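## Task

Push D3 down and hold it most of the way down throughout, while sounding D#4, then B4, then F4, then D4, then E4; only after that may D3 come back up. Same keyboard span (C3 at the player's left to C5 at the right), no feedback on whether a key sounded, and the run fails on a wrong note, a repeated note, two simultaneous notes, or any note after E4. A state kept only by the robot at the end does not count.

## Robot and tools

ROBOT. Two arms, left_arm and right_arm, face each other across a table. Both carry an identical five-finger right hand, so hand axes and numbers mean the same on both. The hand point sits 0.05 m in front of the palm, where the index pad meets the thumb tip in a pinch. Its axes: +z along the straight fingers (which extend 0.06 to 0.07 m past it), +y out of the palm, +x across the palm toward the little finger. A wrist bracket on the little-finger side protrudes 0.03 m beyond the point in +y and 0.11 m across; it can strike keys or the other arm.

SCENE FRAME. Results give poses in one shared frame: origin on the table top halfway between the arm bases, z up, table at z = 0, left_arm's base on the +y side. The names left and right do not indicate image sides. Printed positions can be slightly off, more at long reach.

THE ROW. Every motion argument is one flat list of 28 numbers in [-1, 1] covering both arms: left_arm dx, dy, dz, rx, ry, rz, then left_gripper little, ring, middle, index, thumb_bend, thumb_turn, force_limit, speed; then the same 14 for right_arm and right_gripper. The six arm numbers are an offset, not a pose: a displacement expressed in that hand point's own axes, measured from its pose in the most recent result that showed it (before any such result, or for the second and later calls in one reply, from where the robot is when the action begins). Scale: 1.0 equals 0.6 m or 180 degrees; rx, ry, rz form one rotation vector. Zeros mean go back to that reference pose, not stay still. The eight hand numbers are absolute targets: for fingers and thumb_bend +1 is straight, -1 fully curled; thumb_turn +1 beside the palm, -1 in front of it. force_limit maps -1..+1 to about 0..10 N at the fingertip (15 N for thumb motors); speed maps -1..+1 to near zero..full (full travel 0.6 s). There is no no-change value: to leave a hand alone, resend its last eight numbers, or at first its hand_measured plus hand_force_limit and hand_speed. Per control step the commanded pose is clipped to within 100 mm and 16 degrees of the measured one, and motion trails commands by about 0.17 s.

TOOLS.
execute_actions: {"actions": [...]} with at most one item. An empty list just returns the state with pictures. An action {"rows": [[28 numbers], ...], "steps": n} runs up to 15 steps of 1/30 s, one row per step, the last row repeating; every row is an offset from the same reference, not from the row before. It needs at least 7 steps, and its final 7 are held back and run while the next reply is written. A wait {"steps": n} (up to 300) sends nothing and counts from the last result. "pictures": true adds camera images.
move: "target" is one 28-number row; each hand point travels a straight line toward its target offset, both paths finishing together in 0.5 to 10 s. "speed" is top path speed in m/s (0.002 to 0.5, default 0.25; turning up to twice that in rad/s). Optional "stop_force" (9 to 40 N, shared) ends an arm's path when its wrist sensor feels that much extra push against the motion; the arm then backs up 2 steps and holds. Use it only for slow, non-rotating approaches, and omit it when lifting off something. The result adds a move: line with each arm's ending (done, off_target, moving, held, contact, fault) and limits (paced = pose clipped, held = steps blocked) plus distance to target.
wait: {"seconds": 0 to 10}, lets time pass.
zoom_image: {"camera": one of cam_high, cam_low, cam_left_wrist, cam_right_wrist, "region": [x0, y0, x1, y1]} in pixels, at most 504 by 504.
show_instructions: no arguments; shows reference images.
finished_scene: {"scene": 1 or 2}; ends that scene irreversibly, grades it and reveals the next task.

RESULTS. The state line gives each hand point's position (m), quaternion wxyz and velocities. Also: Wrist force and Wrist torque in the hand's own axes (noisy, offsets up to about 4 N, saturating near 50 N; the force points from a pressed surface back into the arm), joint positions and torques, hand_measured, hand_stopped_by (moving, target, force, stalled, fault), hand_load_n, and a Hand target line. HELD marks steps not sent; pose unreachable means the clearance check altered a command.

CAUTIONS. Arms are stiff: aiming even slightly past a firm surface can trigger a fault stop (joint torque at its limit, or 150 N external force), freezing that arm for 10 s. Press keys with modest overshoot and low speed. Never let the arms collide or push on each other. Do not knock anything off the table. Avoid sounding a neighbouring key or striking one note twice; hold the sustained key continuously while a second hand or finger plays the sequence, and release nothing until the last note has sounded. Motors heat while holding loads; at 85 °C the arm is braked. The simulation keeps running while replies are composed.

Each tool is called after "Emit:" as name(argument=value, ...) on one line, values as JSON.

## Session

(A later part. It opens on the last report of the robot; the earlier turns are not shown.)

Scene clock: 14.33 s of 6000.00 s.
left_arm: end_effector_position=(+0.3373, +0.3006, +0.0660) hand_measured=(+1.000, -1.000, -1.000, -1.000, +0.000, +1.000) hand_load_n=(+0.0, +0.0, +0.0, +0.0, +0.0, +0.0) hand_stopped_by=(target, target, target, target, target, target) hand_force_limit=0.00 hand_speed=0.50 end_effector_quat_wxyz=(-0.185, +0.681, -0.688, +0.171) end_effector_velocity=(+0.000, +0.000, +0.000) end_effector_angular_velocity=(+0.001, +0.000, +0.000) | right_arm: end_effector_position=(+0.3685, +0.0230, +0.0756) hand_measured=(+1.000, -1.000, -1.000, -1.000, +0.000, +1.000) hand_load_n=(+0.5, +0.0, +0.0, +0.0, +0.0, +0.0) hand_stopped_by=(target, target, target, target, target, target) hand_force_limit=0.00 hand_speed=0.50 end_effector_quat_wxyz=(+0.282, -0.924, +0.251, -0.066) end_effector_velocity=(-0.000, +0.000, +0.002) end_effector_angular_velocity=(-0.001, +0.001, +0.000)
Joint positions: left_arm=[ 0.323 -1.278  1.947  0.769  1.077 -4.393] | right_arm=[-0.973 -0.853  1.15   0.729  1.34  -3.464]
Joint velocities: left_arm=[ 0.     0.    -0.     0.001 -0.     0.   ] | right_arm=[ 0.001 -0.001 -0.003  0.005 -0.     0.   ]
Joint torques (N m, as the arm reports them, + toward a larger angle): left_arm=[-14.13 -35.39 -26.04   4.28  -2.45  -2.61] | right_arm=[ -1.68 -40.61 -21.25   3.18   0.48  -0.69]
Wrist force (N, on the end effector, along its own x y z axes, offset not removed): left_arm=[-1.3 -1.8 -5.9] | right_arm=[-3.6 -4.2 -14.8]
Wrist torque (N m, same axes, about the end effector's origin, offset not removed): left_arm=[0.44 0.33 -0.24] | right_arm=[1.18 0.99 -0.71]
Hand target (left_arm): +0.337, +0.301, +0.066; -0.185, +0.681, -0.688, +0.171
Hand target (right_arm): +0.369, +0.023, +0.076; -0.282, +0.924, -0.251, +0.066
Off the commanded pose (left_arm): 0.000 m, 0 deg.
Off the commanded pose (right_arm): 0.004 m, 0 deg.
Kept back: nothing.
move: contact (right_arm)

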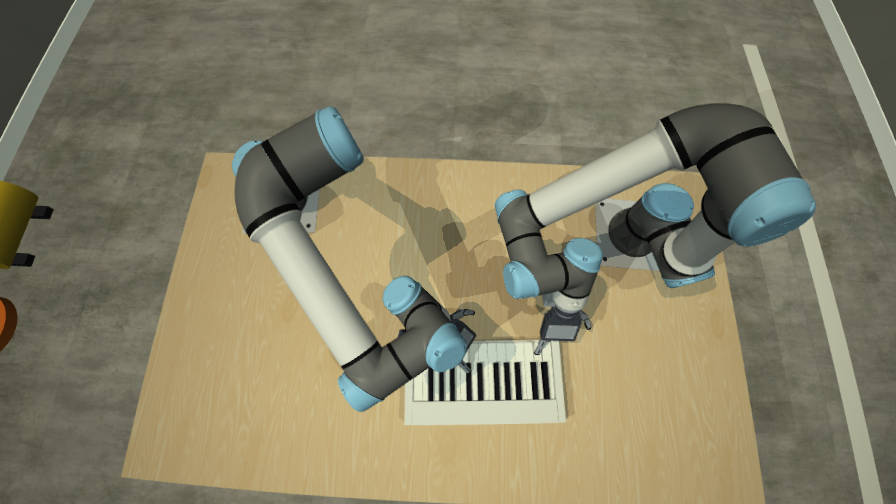

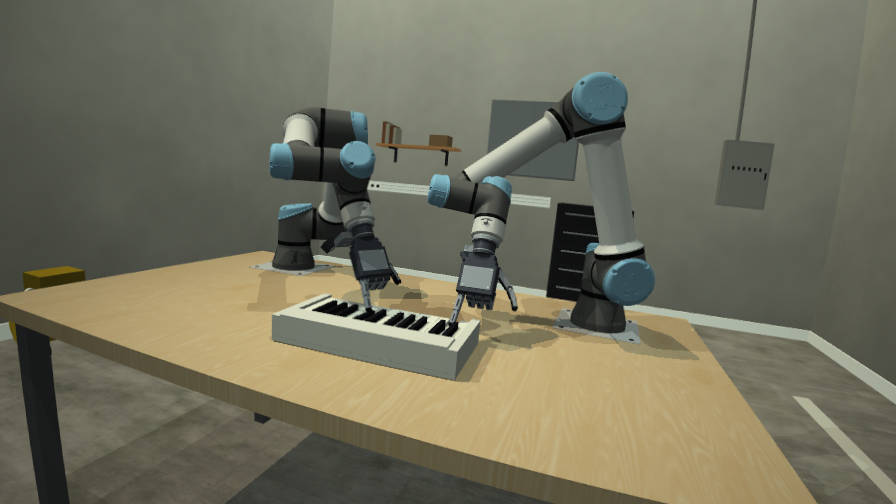

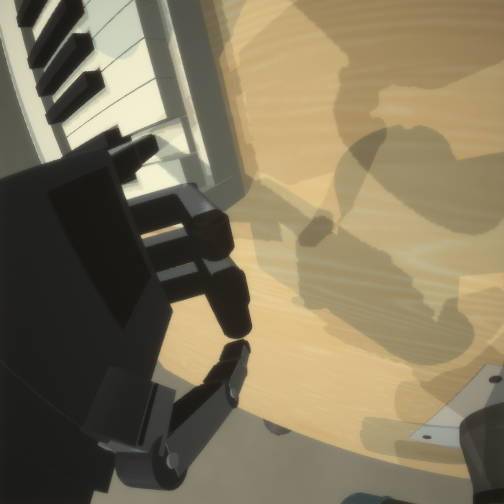

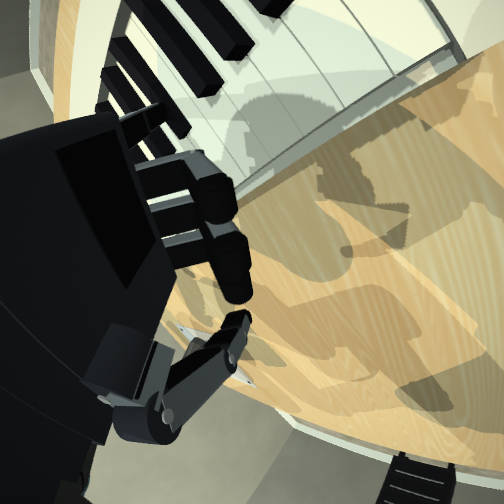

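Emit:
move(target=[0,0,0,0,0,0,1,-1,-1,-1,0,1,0,0.5,-0.0618,0.017,-0.0387,0,0,0,1,-1,-1,-1,0,1,0,0.5], speed=0.06)

Emit:
move(target=[0,0,0,0,0,0,1,-1,-1,-1,0,1,0,0.5,0.0886,0.1398,-0.065,0,0,0,1,-1,-1,-1,0,1,0,0.5], speed=0.12)

Emit:
zoom_image(camera="cam_right_wrist", region=[80, 30, 260, 180])

Emit:
zoom_image(camera="cam_high", region=[390, 320, 510, 400])

Scene clock: 16.47 s of 6000.00 s.
left_arm: end_effector_position=(+0.3373, +0.3006, +0.0660) hand_measured=(+1.000, -1.000, -1.000, -1.000, +0.000, +1.000) hand_load_n=(+0.0, +0.0, +0.0, +0.0, +0.0, +0.0) hand_stopped_by=(target, target, target, target, target, target) hand_force_limit=0.00 hand_speed=0.50 end_effector_quat_wxyz=(-0.185, +0.681, -0.688, +0.171) end_effector_velocity=(-0.000, +0.000, +0.000) end_effector_angular_velocity=(+0.000, +0.000, +0.000) | right_arm: end_effector_position=(+0.3262, +0.0229, +0.0899) hand_measured=(+1.000, -1.000, -1.000, -1.000, +0.000, +1.000) hand_load_n=(+0.0, +0.0, +0.0, +0.0, +0.0, +0.0) hand_stopped_by=(target, target, target, target, target, target) hand_force_limit=0.00 hand_speed=0.50 end_effector_quat_wxyz=(+0.282, -0.924, +0.251, -0.066) end_effector_velocity=(-0.001, -0.000, +0.001) end_effector_angular_velocity=(+0.001, -0.001, -0.000)
Joint positions: left_arm=[ 0.323 -1.279  1.947  0.769  1.077 -4.393] | right_arm=[-0.926 -0.931  1.241  0.706  1.365 -3.423]
Joint velocities: left_arm=[ 0.    -0.001  0.001  0.001 -0.    -0.   ] | right_arm=[ 0.002 -0.004  0.004 -0.002  0.001  0.002]
Joint torques (N m, as the arm reports them, + toward a larger angle): left_arm=[ -9.23 -22.31 -20.47   0.93   1.98  -2.29] | right_arm=[ 11.16 -47.08 -10.46  -1.08   1.22   2.7 ]
Wrist force (N, on the end effector, along its own x y z axes, offset not removed): left_arm=[-0.4 0.4 -6.1] | right_arm=[-2.3 -1.1 -0.8]
Wrist torque (N m, same axes, about the end effector's origin, offset not removed): left_arm=[0.71 0.52 -0.16] | right_arm=[-0.06 0.38 -0.33]
Hand target (left_arm): +0.337, +0.301, +0.066; -0.185, +0.681, -0.688, +0.171
Hand target (right_arm): +0.326, +0.023, +0.090; -0.282, +0.924, -0.251, +0.066
Off the commanded pose (left_arm): 0.000 m, 0 deg.
Off the commanded pose (right_arm): 0.000 m, 0 deg.
Kept back: nothing.
move: done

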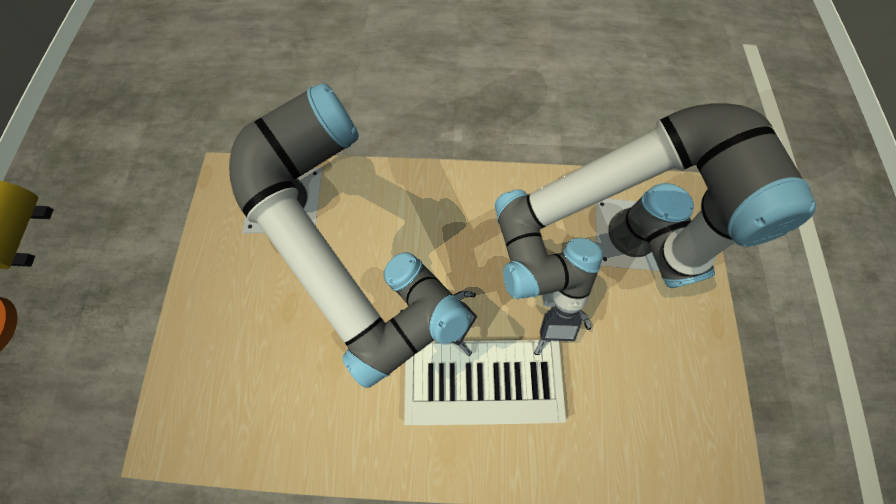

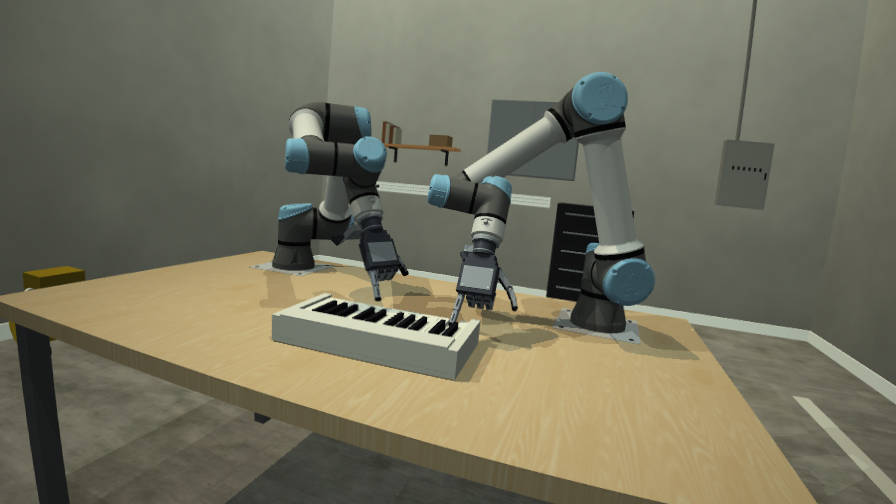

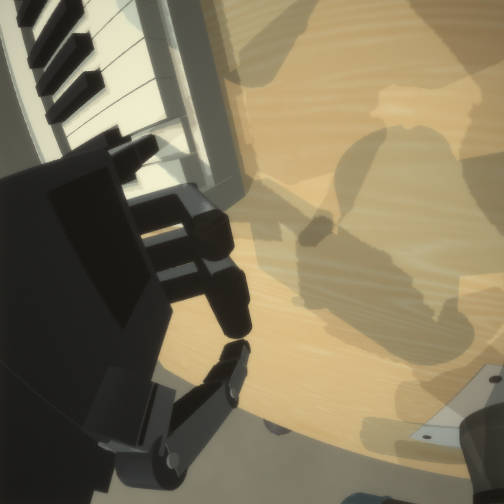

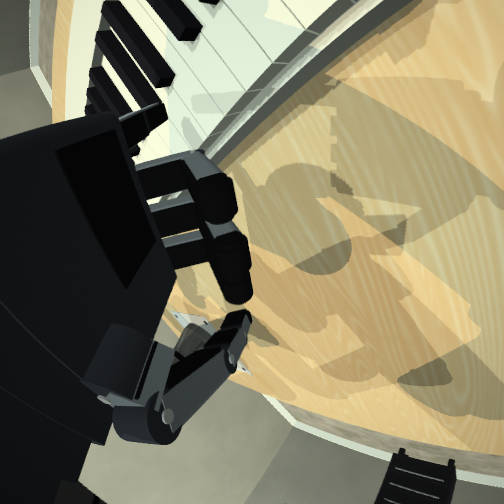

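Scene clock: 17.90 s of 6000.00 s.
left_arm: end_effector_position=(+0.3373, +0.3006, +0.0660) hand_measured=(+1.000, -1.000, -1.000, -1.000, +0.000, +1.000) hand_load_n=(+0.0, +0.0, +0.0, +0.0, +0.0, +0.0) hand_stopped_by=(target, target, target, target, target, target) hand_force_limit=0.00 hand_speed=0.50 end_effector_quat_wxyz=(-0.185, +0.681, -0.688, +0.171) end_effector_velocity=(-0.000, -0.001, +0.000) end_effector_angular_velocity=(-0.002, -0.001, -0.001) | right_arm: end_effector_position=(+0.3261, -0.0824, +0.0748) hand_measured=(+1.000, -1.000, -1.000, -1.000, +0.000, +1.000) hand_load_n=(+0.0, +0.0, +0.0, +0.0, +0.0, +0.0) hand_stopped_by=(target, target, target, target, target, target) hand_force_limit=0.00 hand_speed=0.50 end_effector_quat_wxyz=(+0.282, -0.924, +0.251, -0.066) end_effector_velocity=(+0.000, -0.002, -0.000) end_effector_angular_velocity=(+0.002, -0.001, +0.000)
Joint positions: left_arm=[ 0.323 -1.279  1.947  0.769  1.077 -4.393] | right_arm=[-1.098 -1.095  1.559  0.591  1.277 -3.576]
Joint velocities: left_arm=[-0.001 -0.001 -0.001 -0.001 -0.     0.   ] | right_arm=[-0.005 -0.004  0.006 -0.003 -0.003 -0.004]
Joint torques (N m, as the arm reports them, + toward a larger angle): left_arm=[-10.2  -21.76 -20.59   0.71   1.51  -2.2 ] | right_arm=[-12.9  -39.94 -10.66   0.    -2.07  -3.37]
Wrist force (N, on the end effector, along its own x y z axes, offset not removed): left_arm=[-0.4 -1.9 -6.4] | right_arm=[-0.4 -0.1 0.9]
Wrist torque (N m, same axes, about the end effector's origin, offset not removed): left_arm=[0.36 0.41 -0.25] | right_arm=[-0.06 0.05 -0.27]
Hand target (left_arm): +0.337, +0.301, +0.066; -0.185, +0.681, -0.688, +0.171
Hand target (right_arm): +0.326, -0.083, +0.075; -0.282, +0.924, -0.251, +0.066
Off the commanded pose (left_arm): 0.000 m, 0 deg.
Off the commanded pose (right_arm): 0.000 m, 0 deg.
Kept back: nothing.
move: done

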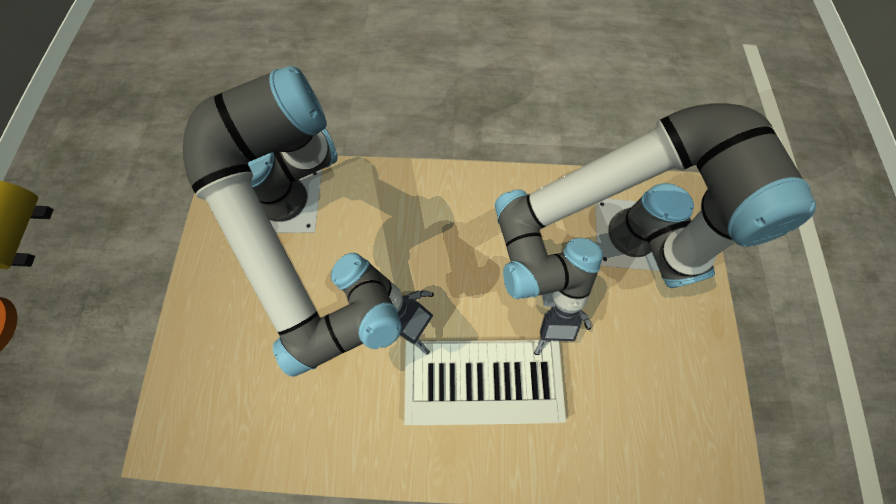

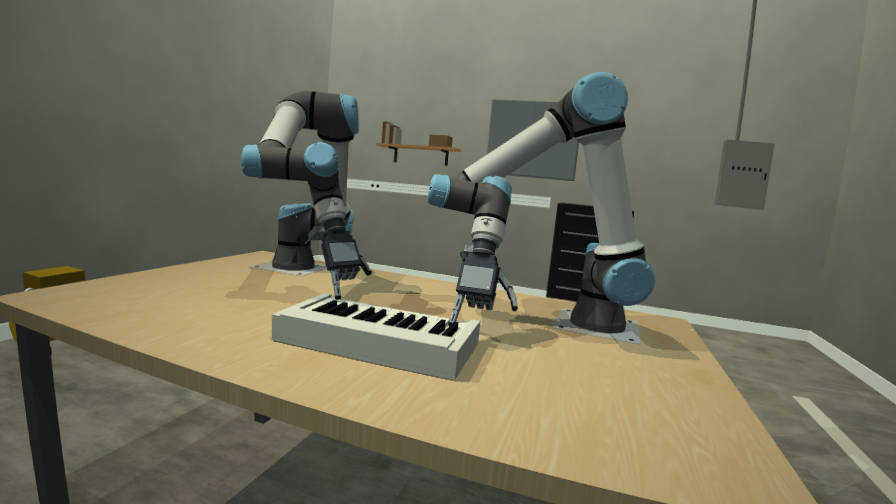

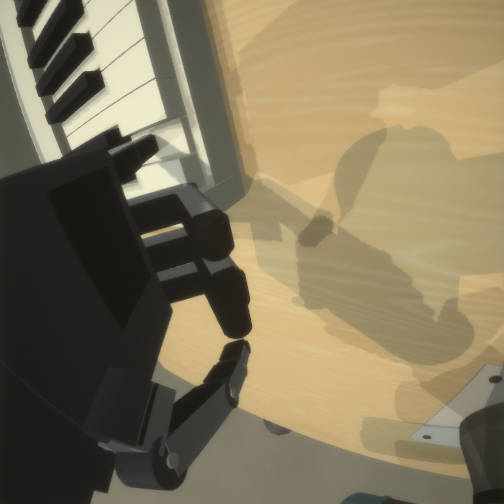

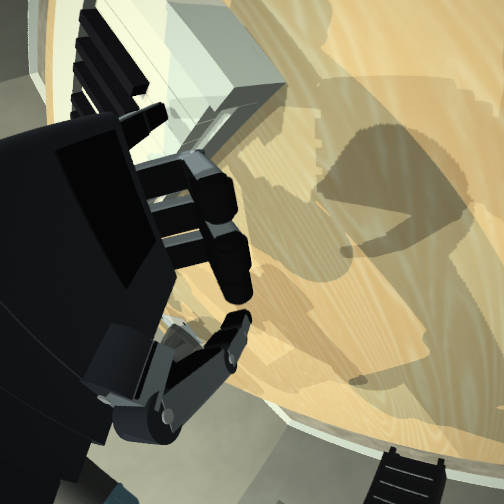

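Region (80, 30, 260, 180) of cam_right_wrist's 504x504 image, scaled by 2.800, with more detail than that image has.

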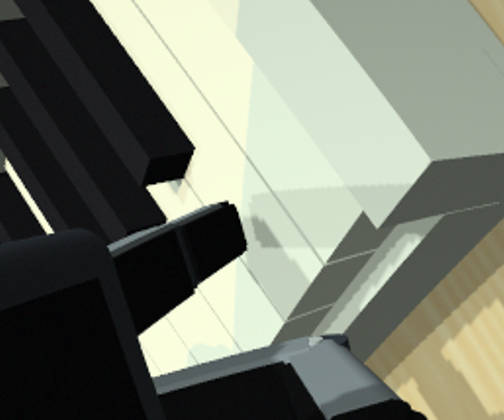

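Region (390, 320, 510, 400) of cam_high's 896x504 image, scaled by 4.200, with more detail than that image has.

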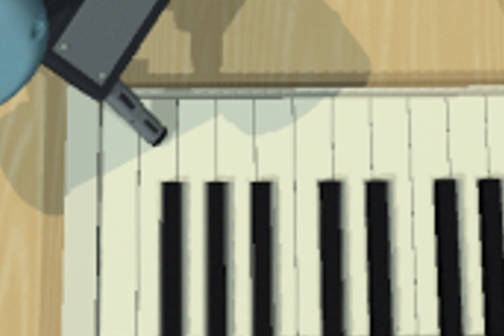

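Emit:
move(target=[0,0,0,0,0,0,1,-1,-1,-1,0,1,0,0.5,-0.0005,0.0150,0.0261,0,0,0,1,-1,-1,-1,0,1,0,0.5], speed=0.007, stop_force=9)

Emit:
zoom_image(camera="cam_right_wrist", region=[80, 30, 260, 180])

Scene clock: 20.93 s of 6000.00 s.
left_arm: end_effector_position=(+0.3373, +0.3006, +0.0660) hand_measured=(+1.000, -1.000, -1.000, -1.000, +0.000, +1.000) hand_load_n=(+0.0, +0.0, +0.0, +0.0, +0.0, +0.0) hand_stopped_by=(target, target, target, target, target, target) hand_force_limit=0.00 hand_speed=0.50 end_effector_quat_wxyz=(-0.185, +0.681, -0.688, +0.171) end_effector_velocity=(-0.000, +0.000, -0.000) end_effector_angular_velocity=(-0.000, +0.000, +0.000) | right_arm: end_effector_position=(+0.3260, -0.0813, +0.0598) hand_measured=(+1.000, -1.000, -1.000, -1.000, +0.000, +1.000) hand_load_n=(+0.5, +0.0, +0.0, +0.0, +0.0, +0.0) hand_stopped_by=(target, target, target, target, target, target) hand_force_limit=0.00 hand_speed=0.50 end_effector_quat_wxyz=(+0.282, -0.924, +0.251, -0.066) end_effector_velocity=(-0.000, +0.000, +0.002) end_effector_angular_velocity=(+0.000, +0.002, -0.002)
Joint positions: left_arm=[ 0.323 -1.279  1.947  0.769  1.077 -4.393] | right_arm=[-1.096 -1.078  1.574  0.558  1.278 -3.574]
Joint velocities: left_arm=[ 0.    -0.     0.001 -0.     0.    -0.   ] | right_arm=[-0.    -0.002 -0.003  0.006 -0.     0.002]
Joint torques (N m, as the arm reports them, + toward a larger angle): left_arm=[ -9.99 -22.08 -20.39   0.69   1.03  -2.23] | right_arm=[  6.25 -32.96 -19.37   3.27   0.42   1.71]
Wrist force (N, on the end effector, along its own x y z axes, offset not removed): left_arm=[-0.2 -2.1 -5.4] | right_arm=[-0.8 -3.1 -17.2]
Wrist torque (N m, same axes, about the end effector's origin, offset not removed): left_arm=[0.25 0.24 -0.17] | right_arm=[1.31 1.25 -0.46]
Hand target (left_arm): +0.337, +0.301, +0.066; -0.185, +0.681, -0.688, +0.171
Hand target (right_arm): +0.326, -0.081, +0.060; -0.282, +0.924, -0.251, +0.066
Off the commanded pose (left_arm): 0.000 m, 0 deg.
Off the commanded pose (right_arm): 0.003 m, 0 deg.
Kept back: nothing.
move: contact (right_arm)

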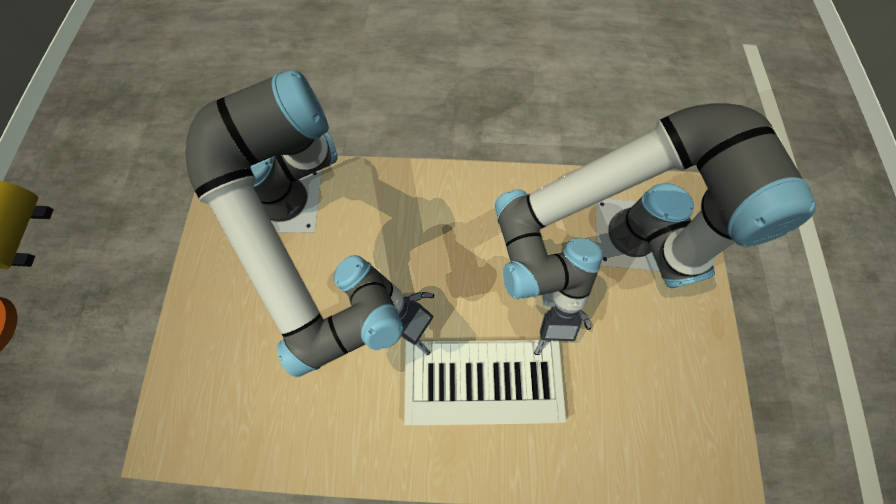

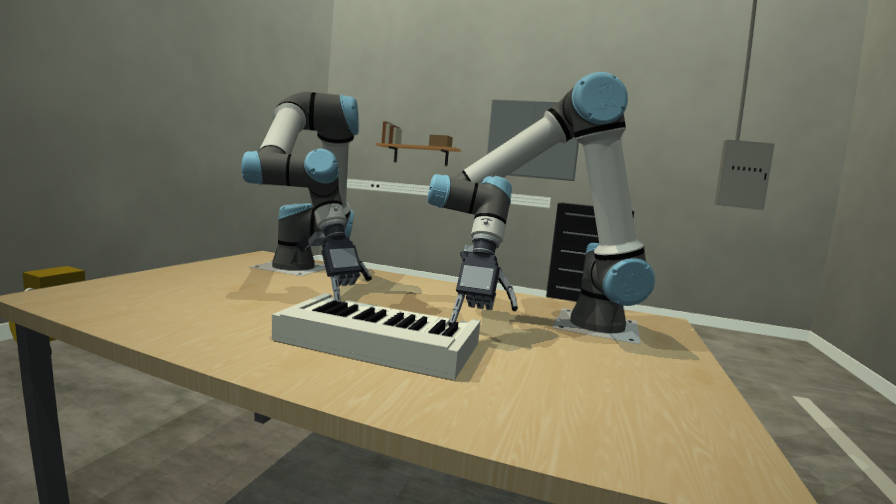

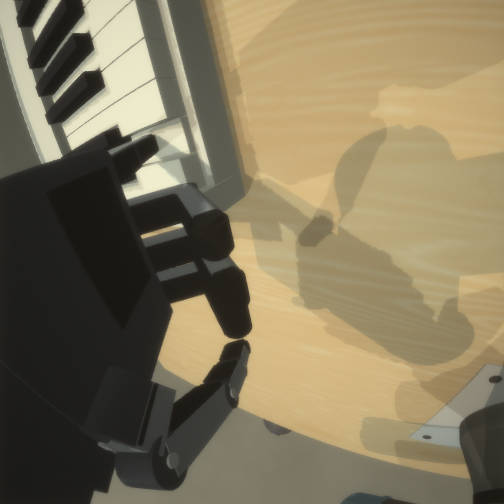

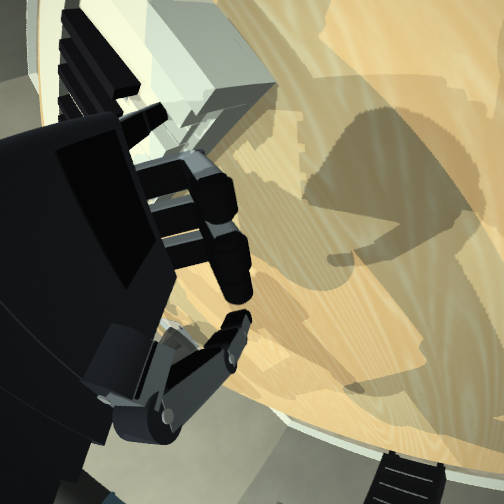

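Region (80, 30, 260, 180) of cam_right_wrist's 504x504 image, scaled by 2.800, with more detail than that image has.

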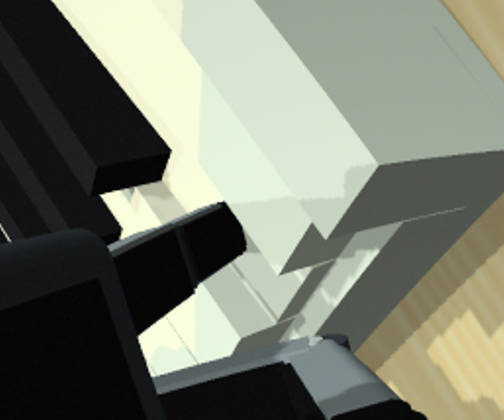

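Emit:
move(target=[0,0,0,0,0,0,1,-1,-1,-1,0,1,0,0.5,-0.0005,-0.0139,-0.0209,0,0,0,1,-1,-1,-1,0,1,0,0.5], speed=0.05)

Emit:
move(target=[0,0,0,0,0,0,1,-1,-1,-1,0,1,0,0.5,-0.0625,-0.0805,0.059,0,0,0,1,-1,-1,-1,0,1,0,0.5], speed=0.1)

Emit:
zoom_image(camera="cam_right_wrist", region=[80, 30, 260, 180])

Emit:
zoom_image(camera="cam_high", region=[390, 320, 510, 400])

Scene clock: 22.10 s of 6000.00 s.
left_arm: end_effector_position=(+0.3373, +0.3006, +0.0660) hand_measured=(+1.000, -1.000, -1.000, -1.000, +0.000, +1.000) hand_load_n=(+0.0, +0.0, +0.0, +0.0, +0.0, +0.0) hand_stopped_by=(target, target, target, target, target, target) hand_force_limit=0.00 hand_speed=0.50 end_effector_quat_wxyz=(-0.185, +0.681, -0.688, +0.171) end_effector_velocity=(-0.000, +0.001, -0.000) end_effector_angular_velocity=(+0.002, +0.000, +0.000) | right_arm: end_effector_position=(+0.3260, -0.0813, +0.0746) hand_measured=(+1.000, -1.000, -1.000, -1.000, +0.000, +1.000) hand_load_n=(+0.0, +0.0, +0.0, +0.0, +0.0, +0.0) hand_stopped_by=(target, target, target, target, target, target) hand_force_limit=0.00 hand_speed=0.50 end_effector_quat_wxyz=(+0.282, -0.924, +0.251, -0.066) end_effector_velocity=(-0.000, +0.000, +0.003) end_effector_angular_velocity=(-0.001, -0.001, +0.002)
Joint positions: left_arm=[ 0.323 -1.279  1.947  0.769  1.077 -4.393] | right_arm=[-1.096 -1.094  1.557  0.591  1.278 -3.574]
Joint velocities: left_arm=[0.    0.001 0.001 0.    0.    0.   ] | right_arm=[ 0.001 -0.003 -0.003  0.006  0.001 -0.001]
Joint torques (N m, as the arm reports them, + toward a larger angle): left_arm=[-10.02 -21.89 -20.71   0.69   1.09  -2.27] | right_arm=[ -3.1  -40.5  -23.5    3.39  -1.82  -0.96]
Wrist force (N, on the end effector, along its own x y z axes, offset not removed): left_arm=[0.4 0.3 -6.7] | right_arm=[-0.1 -1.1 -1.4]
Wrist torque (N m, same axes, about the end effector's origin, offset not removed): left_arm=[0.64 0.27 -0.14] | right_arm=[-0.08 0.09 -0.27]
Hand target (left_arm): +0.337, +0.301, +0.066; -0.185, +0.681, -0.688, +0.171
Hand target (right_arm): +0.326, -0.081, +0.075; -0.282, +0.924, -0.251, +0.066
Off the commanded pose (left_arm): 0.000 m, 0 deg.
Off the commanded pose (right_arm): 0.000 m, 0 deg.
Kept back: nothing.
move: done

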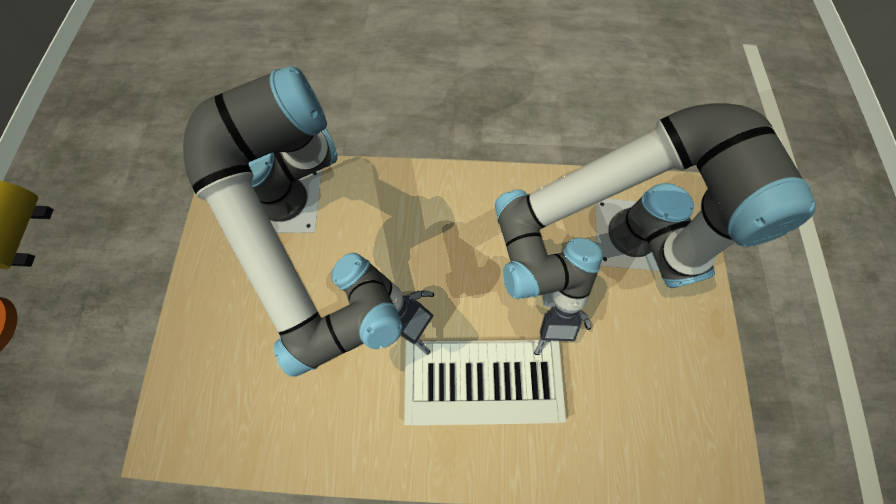

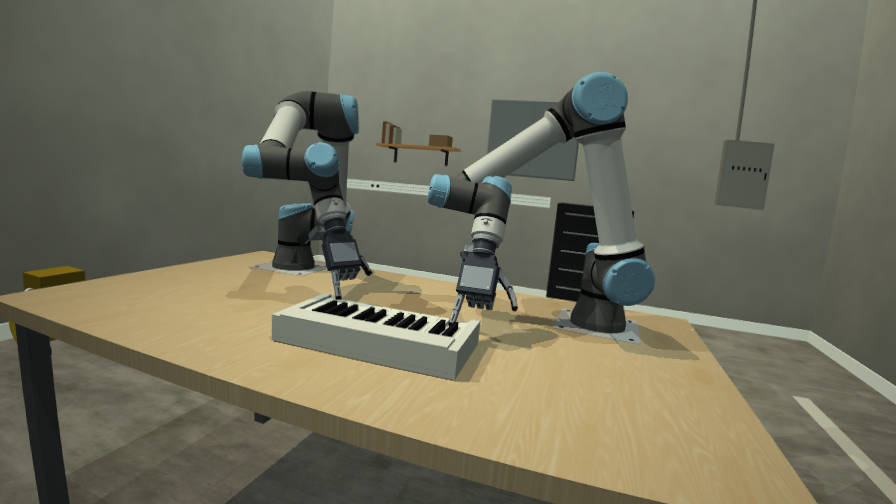

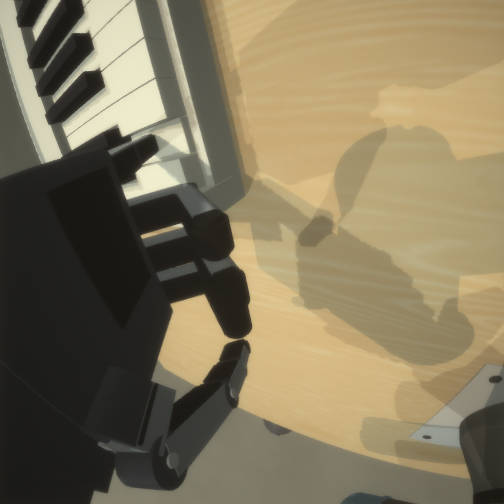

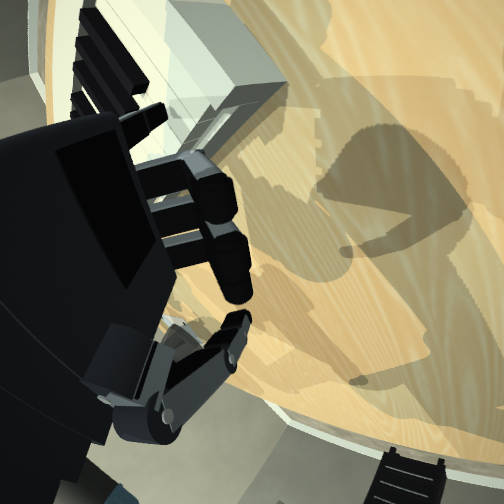

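Scene clock: 23.30 s of 6000.00 s.
left_arm: end_effector_position=(+0.3373, +0.3006, +0.0660) hand_measured=(+1.000, -1.000, -1.000, -1.000, +0.000, +1.000) hand_load_n=(+0.0, +0.0, +0.0, +0.0, +0.0, +0.0) hand_stopped_by=(target, target, target, target, target, target) hand_force_limit=0.00 hand_speed=0.50 end_effector_quat_wxyz=(-0.185, +0.681, -0.688, +0.171) end_effector_velocity=(-0.000, +0.000, -0.000) end_effector_angular_velocity=(+0.002, +0.000, -0.000) | right_arm: end_effector_position=(+0.3235, -0.0110, +0.0727) hand_measured=(+1.000, -1.000, -1.000, -1.000, +0.000, +1.000) hand_load_n=(+0.0, +0.0, +0.0, +0.0, +0.0, +0.0) hand_stopped_by=(target, target, target, target, target, target) hand_force_limit=0.00 hand_speed=0.50 end_effector_quat_wxyz=(+0.282, -0.924, +0.251, -0.066) end_effector_velocity=(+0.001, +0.003, +0.000) end_effector_angular_velocity=(+0.001, -0.001, +0.000)
Joint positions: left_arm=[ 0.323 -1.279  1.947  0.769  1.077 -4.393] | right_arm=[-0.973 -0.982  1.376  0.631  1.34  -3.464]
Joint velocities: left_arm=[-0.     0.     0.     0.001 -0.    -0.   ] | right_arm=[ 0.004  0.005 -0.009  0.003  0.002  0.003]
Joint torques (N m, as the arm reports them, + toward a larger angle): left_arm=[-10.34 -22.06 -19.85   0.75   1.08  -2.37] | right_arm=[ 10.96 -33.3  -26.92   3.31   1.09   2.36]
Wrist force (N, on the end effector, along its own x y z axes, offset not removed): left_arm=[0.1 -0.3 -6.5] | right_arm=[-0.6 0.0 -1.8]
Wrist torque (N m, same axes, about the end effector's origin, offset not removed): left_arm=[0.65 0.29 -0.15] | right_arm=[0.12 0.21 -0.24]
Hand target (left_arm): +0.337, +0.301, +0.066; -0.185, +0.681, -0.688, +0.171
Hand target (right_arm): +0.324, -0.011, +0.073; -0.282, +0.924, -0.251, +0.066
Off the commanded pose (left_arm): 0.000 m, 0 deg.
Off the commanded pose (right_arm): 0.000 m, 0 deg.
Kept back: nothing.
move: done

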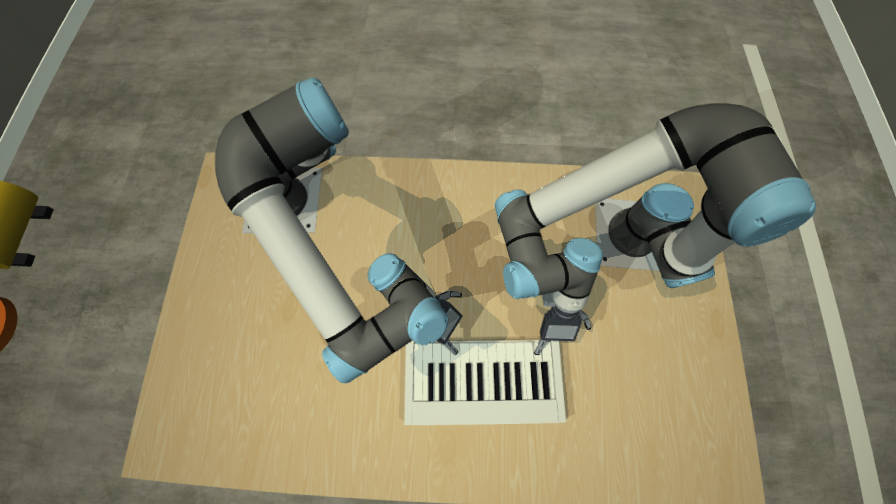

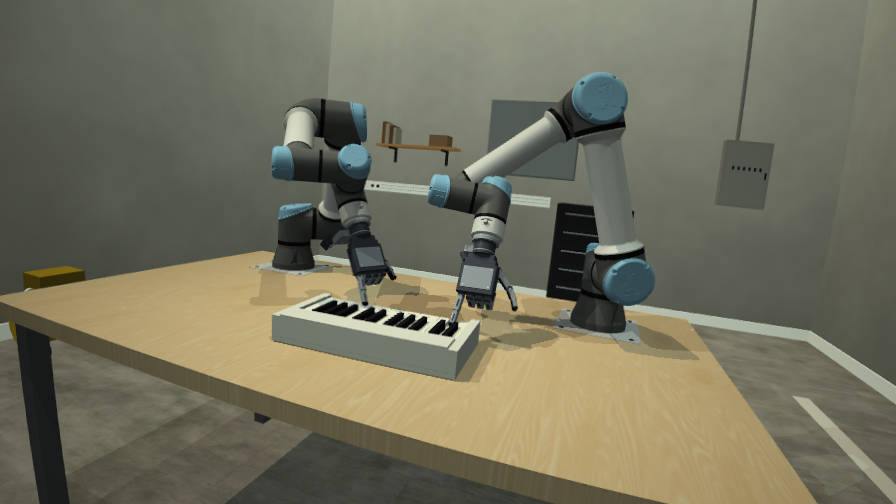

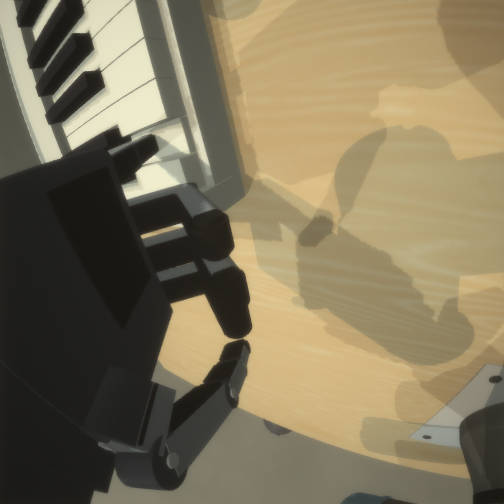

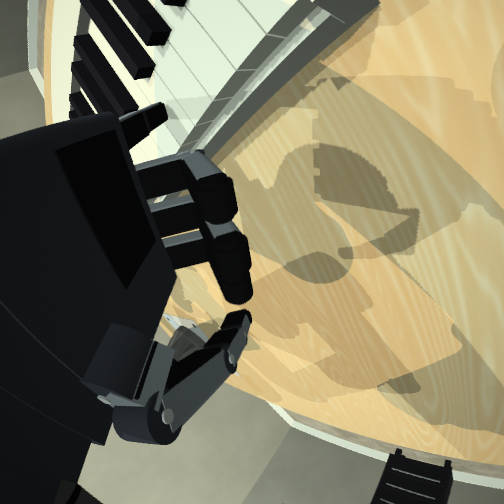

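Region (80, 30, 260, 180) of cam_right_wrist's 504x504 image, scaled by 2.800, with more detail than that image has.

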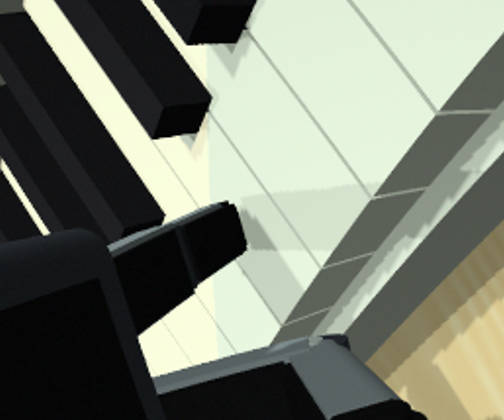

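Region (390, 320, 510, 400) of cam_high's 896x504 image, scaled by 4.200, with more detail than that image has.

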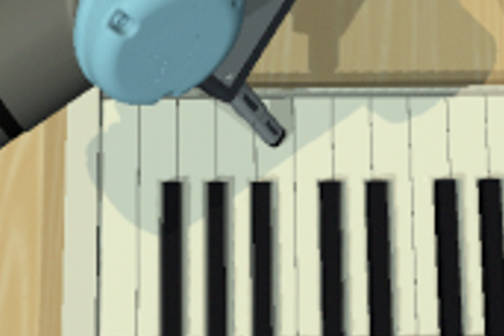

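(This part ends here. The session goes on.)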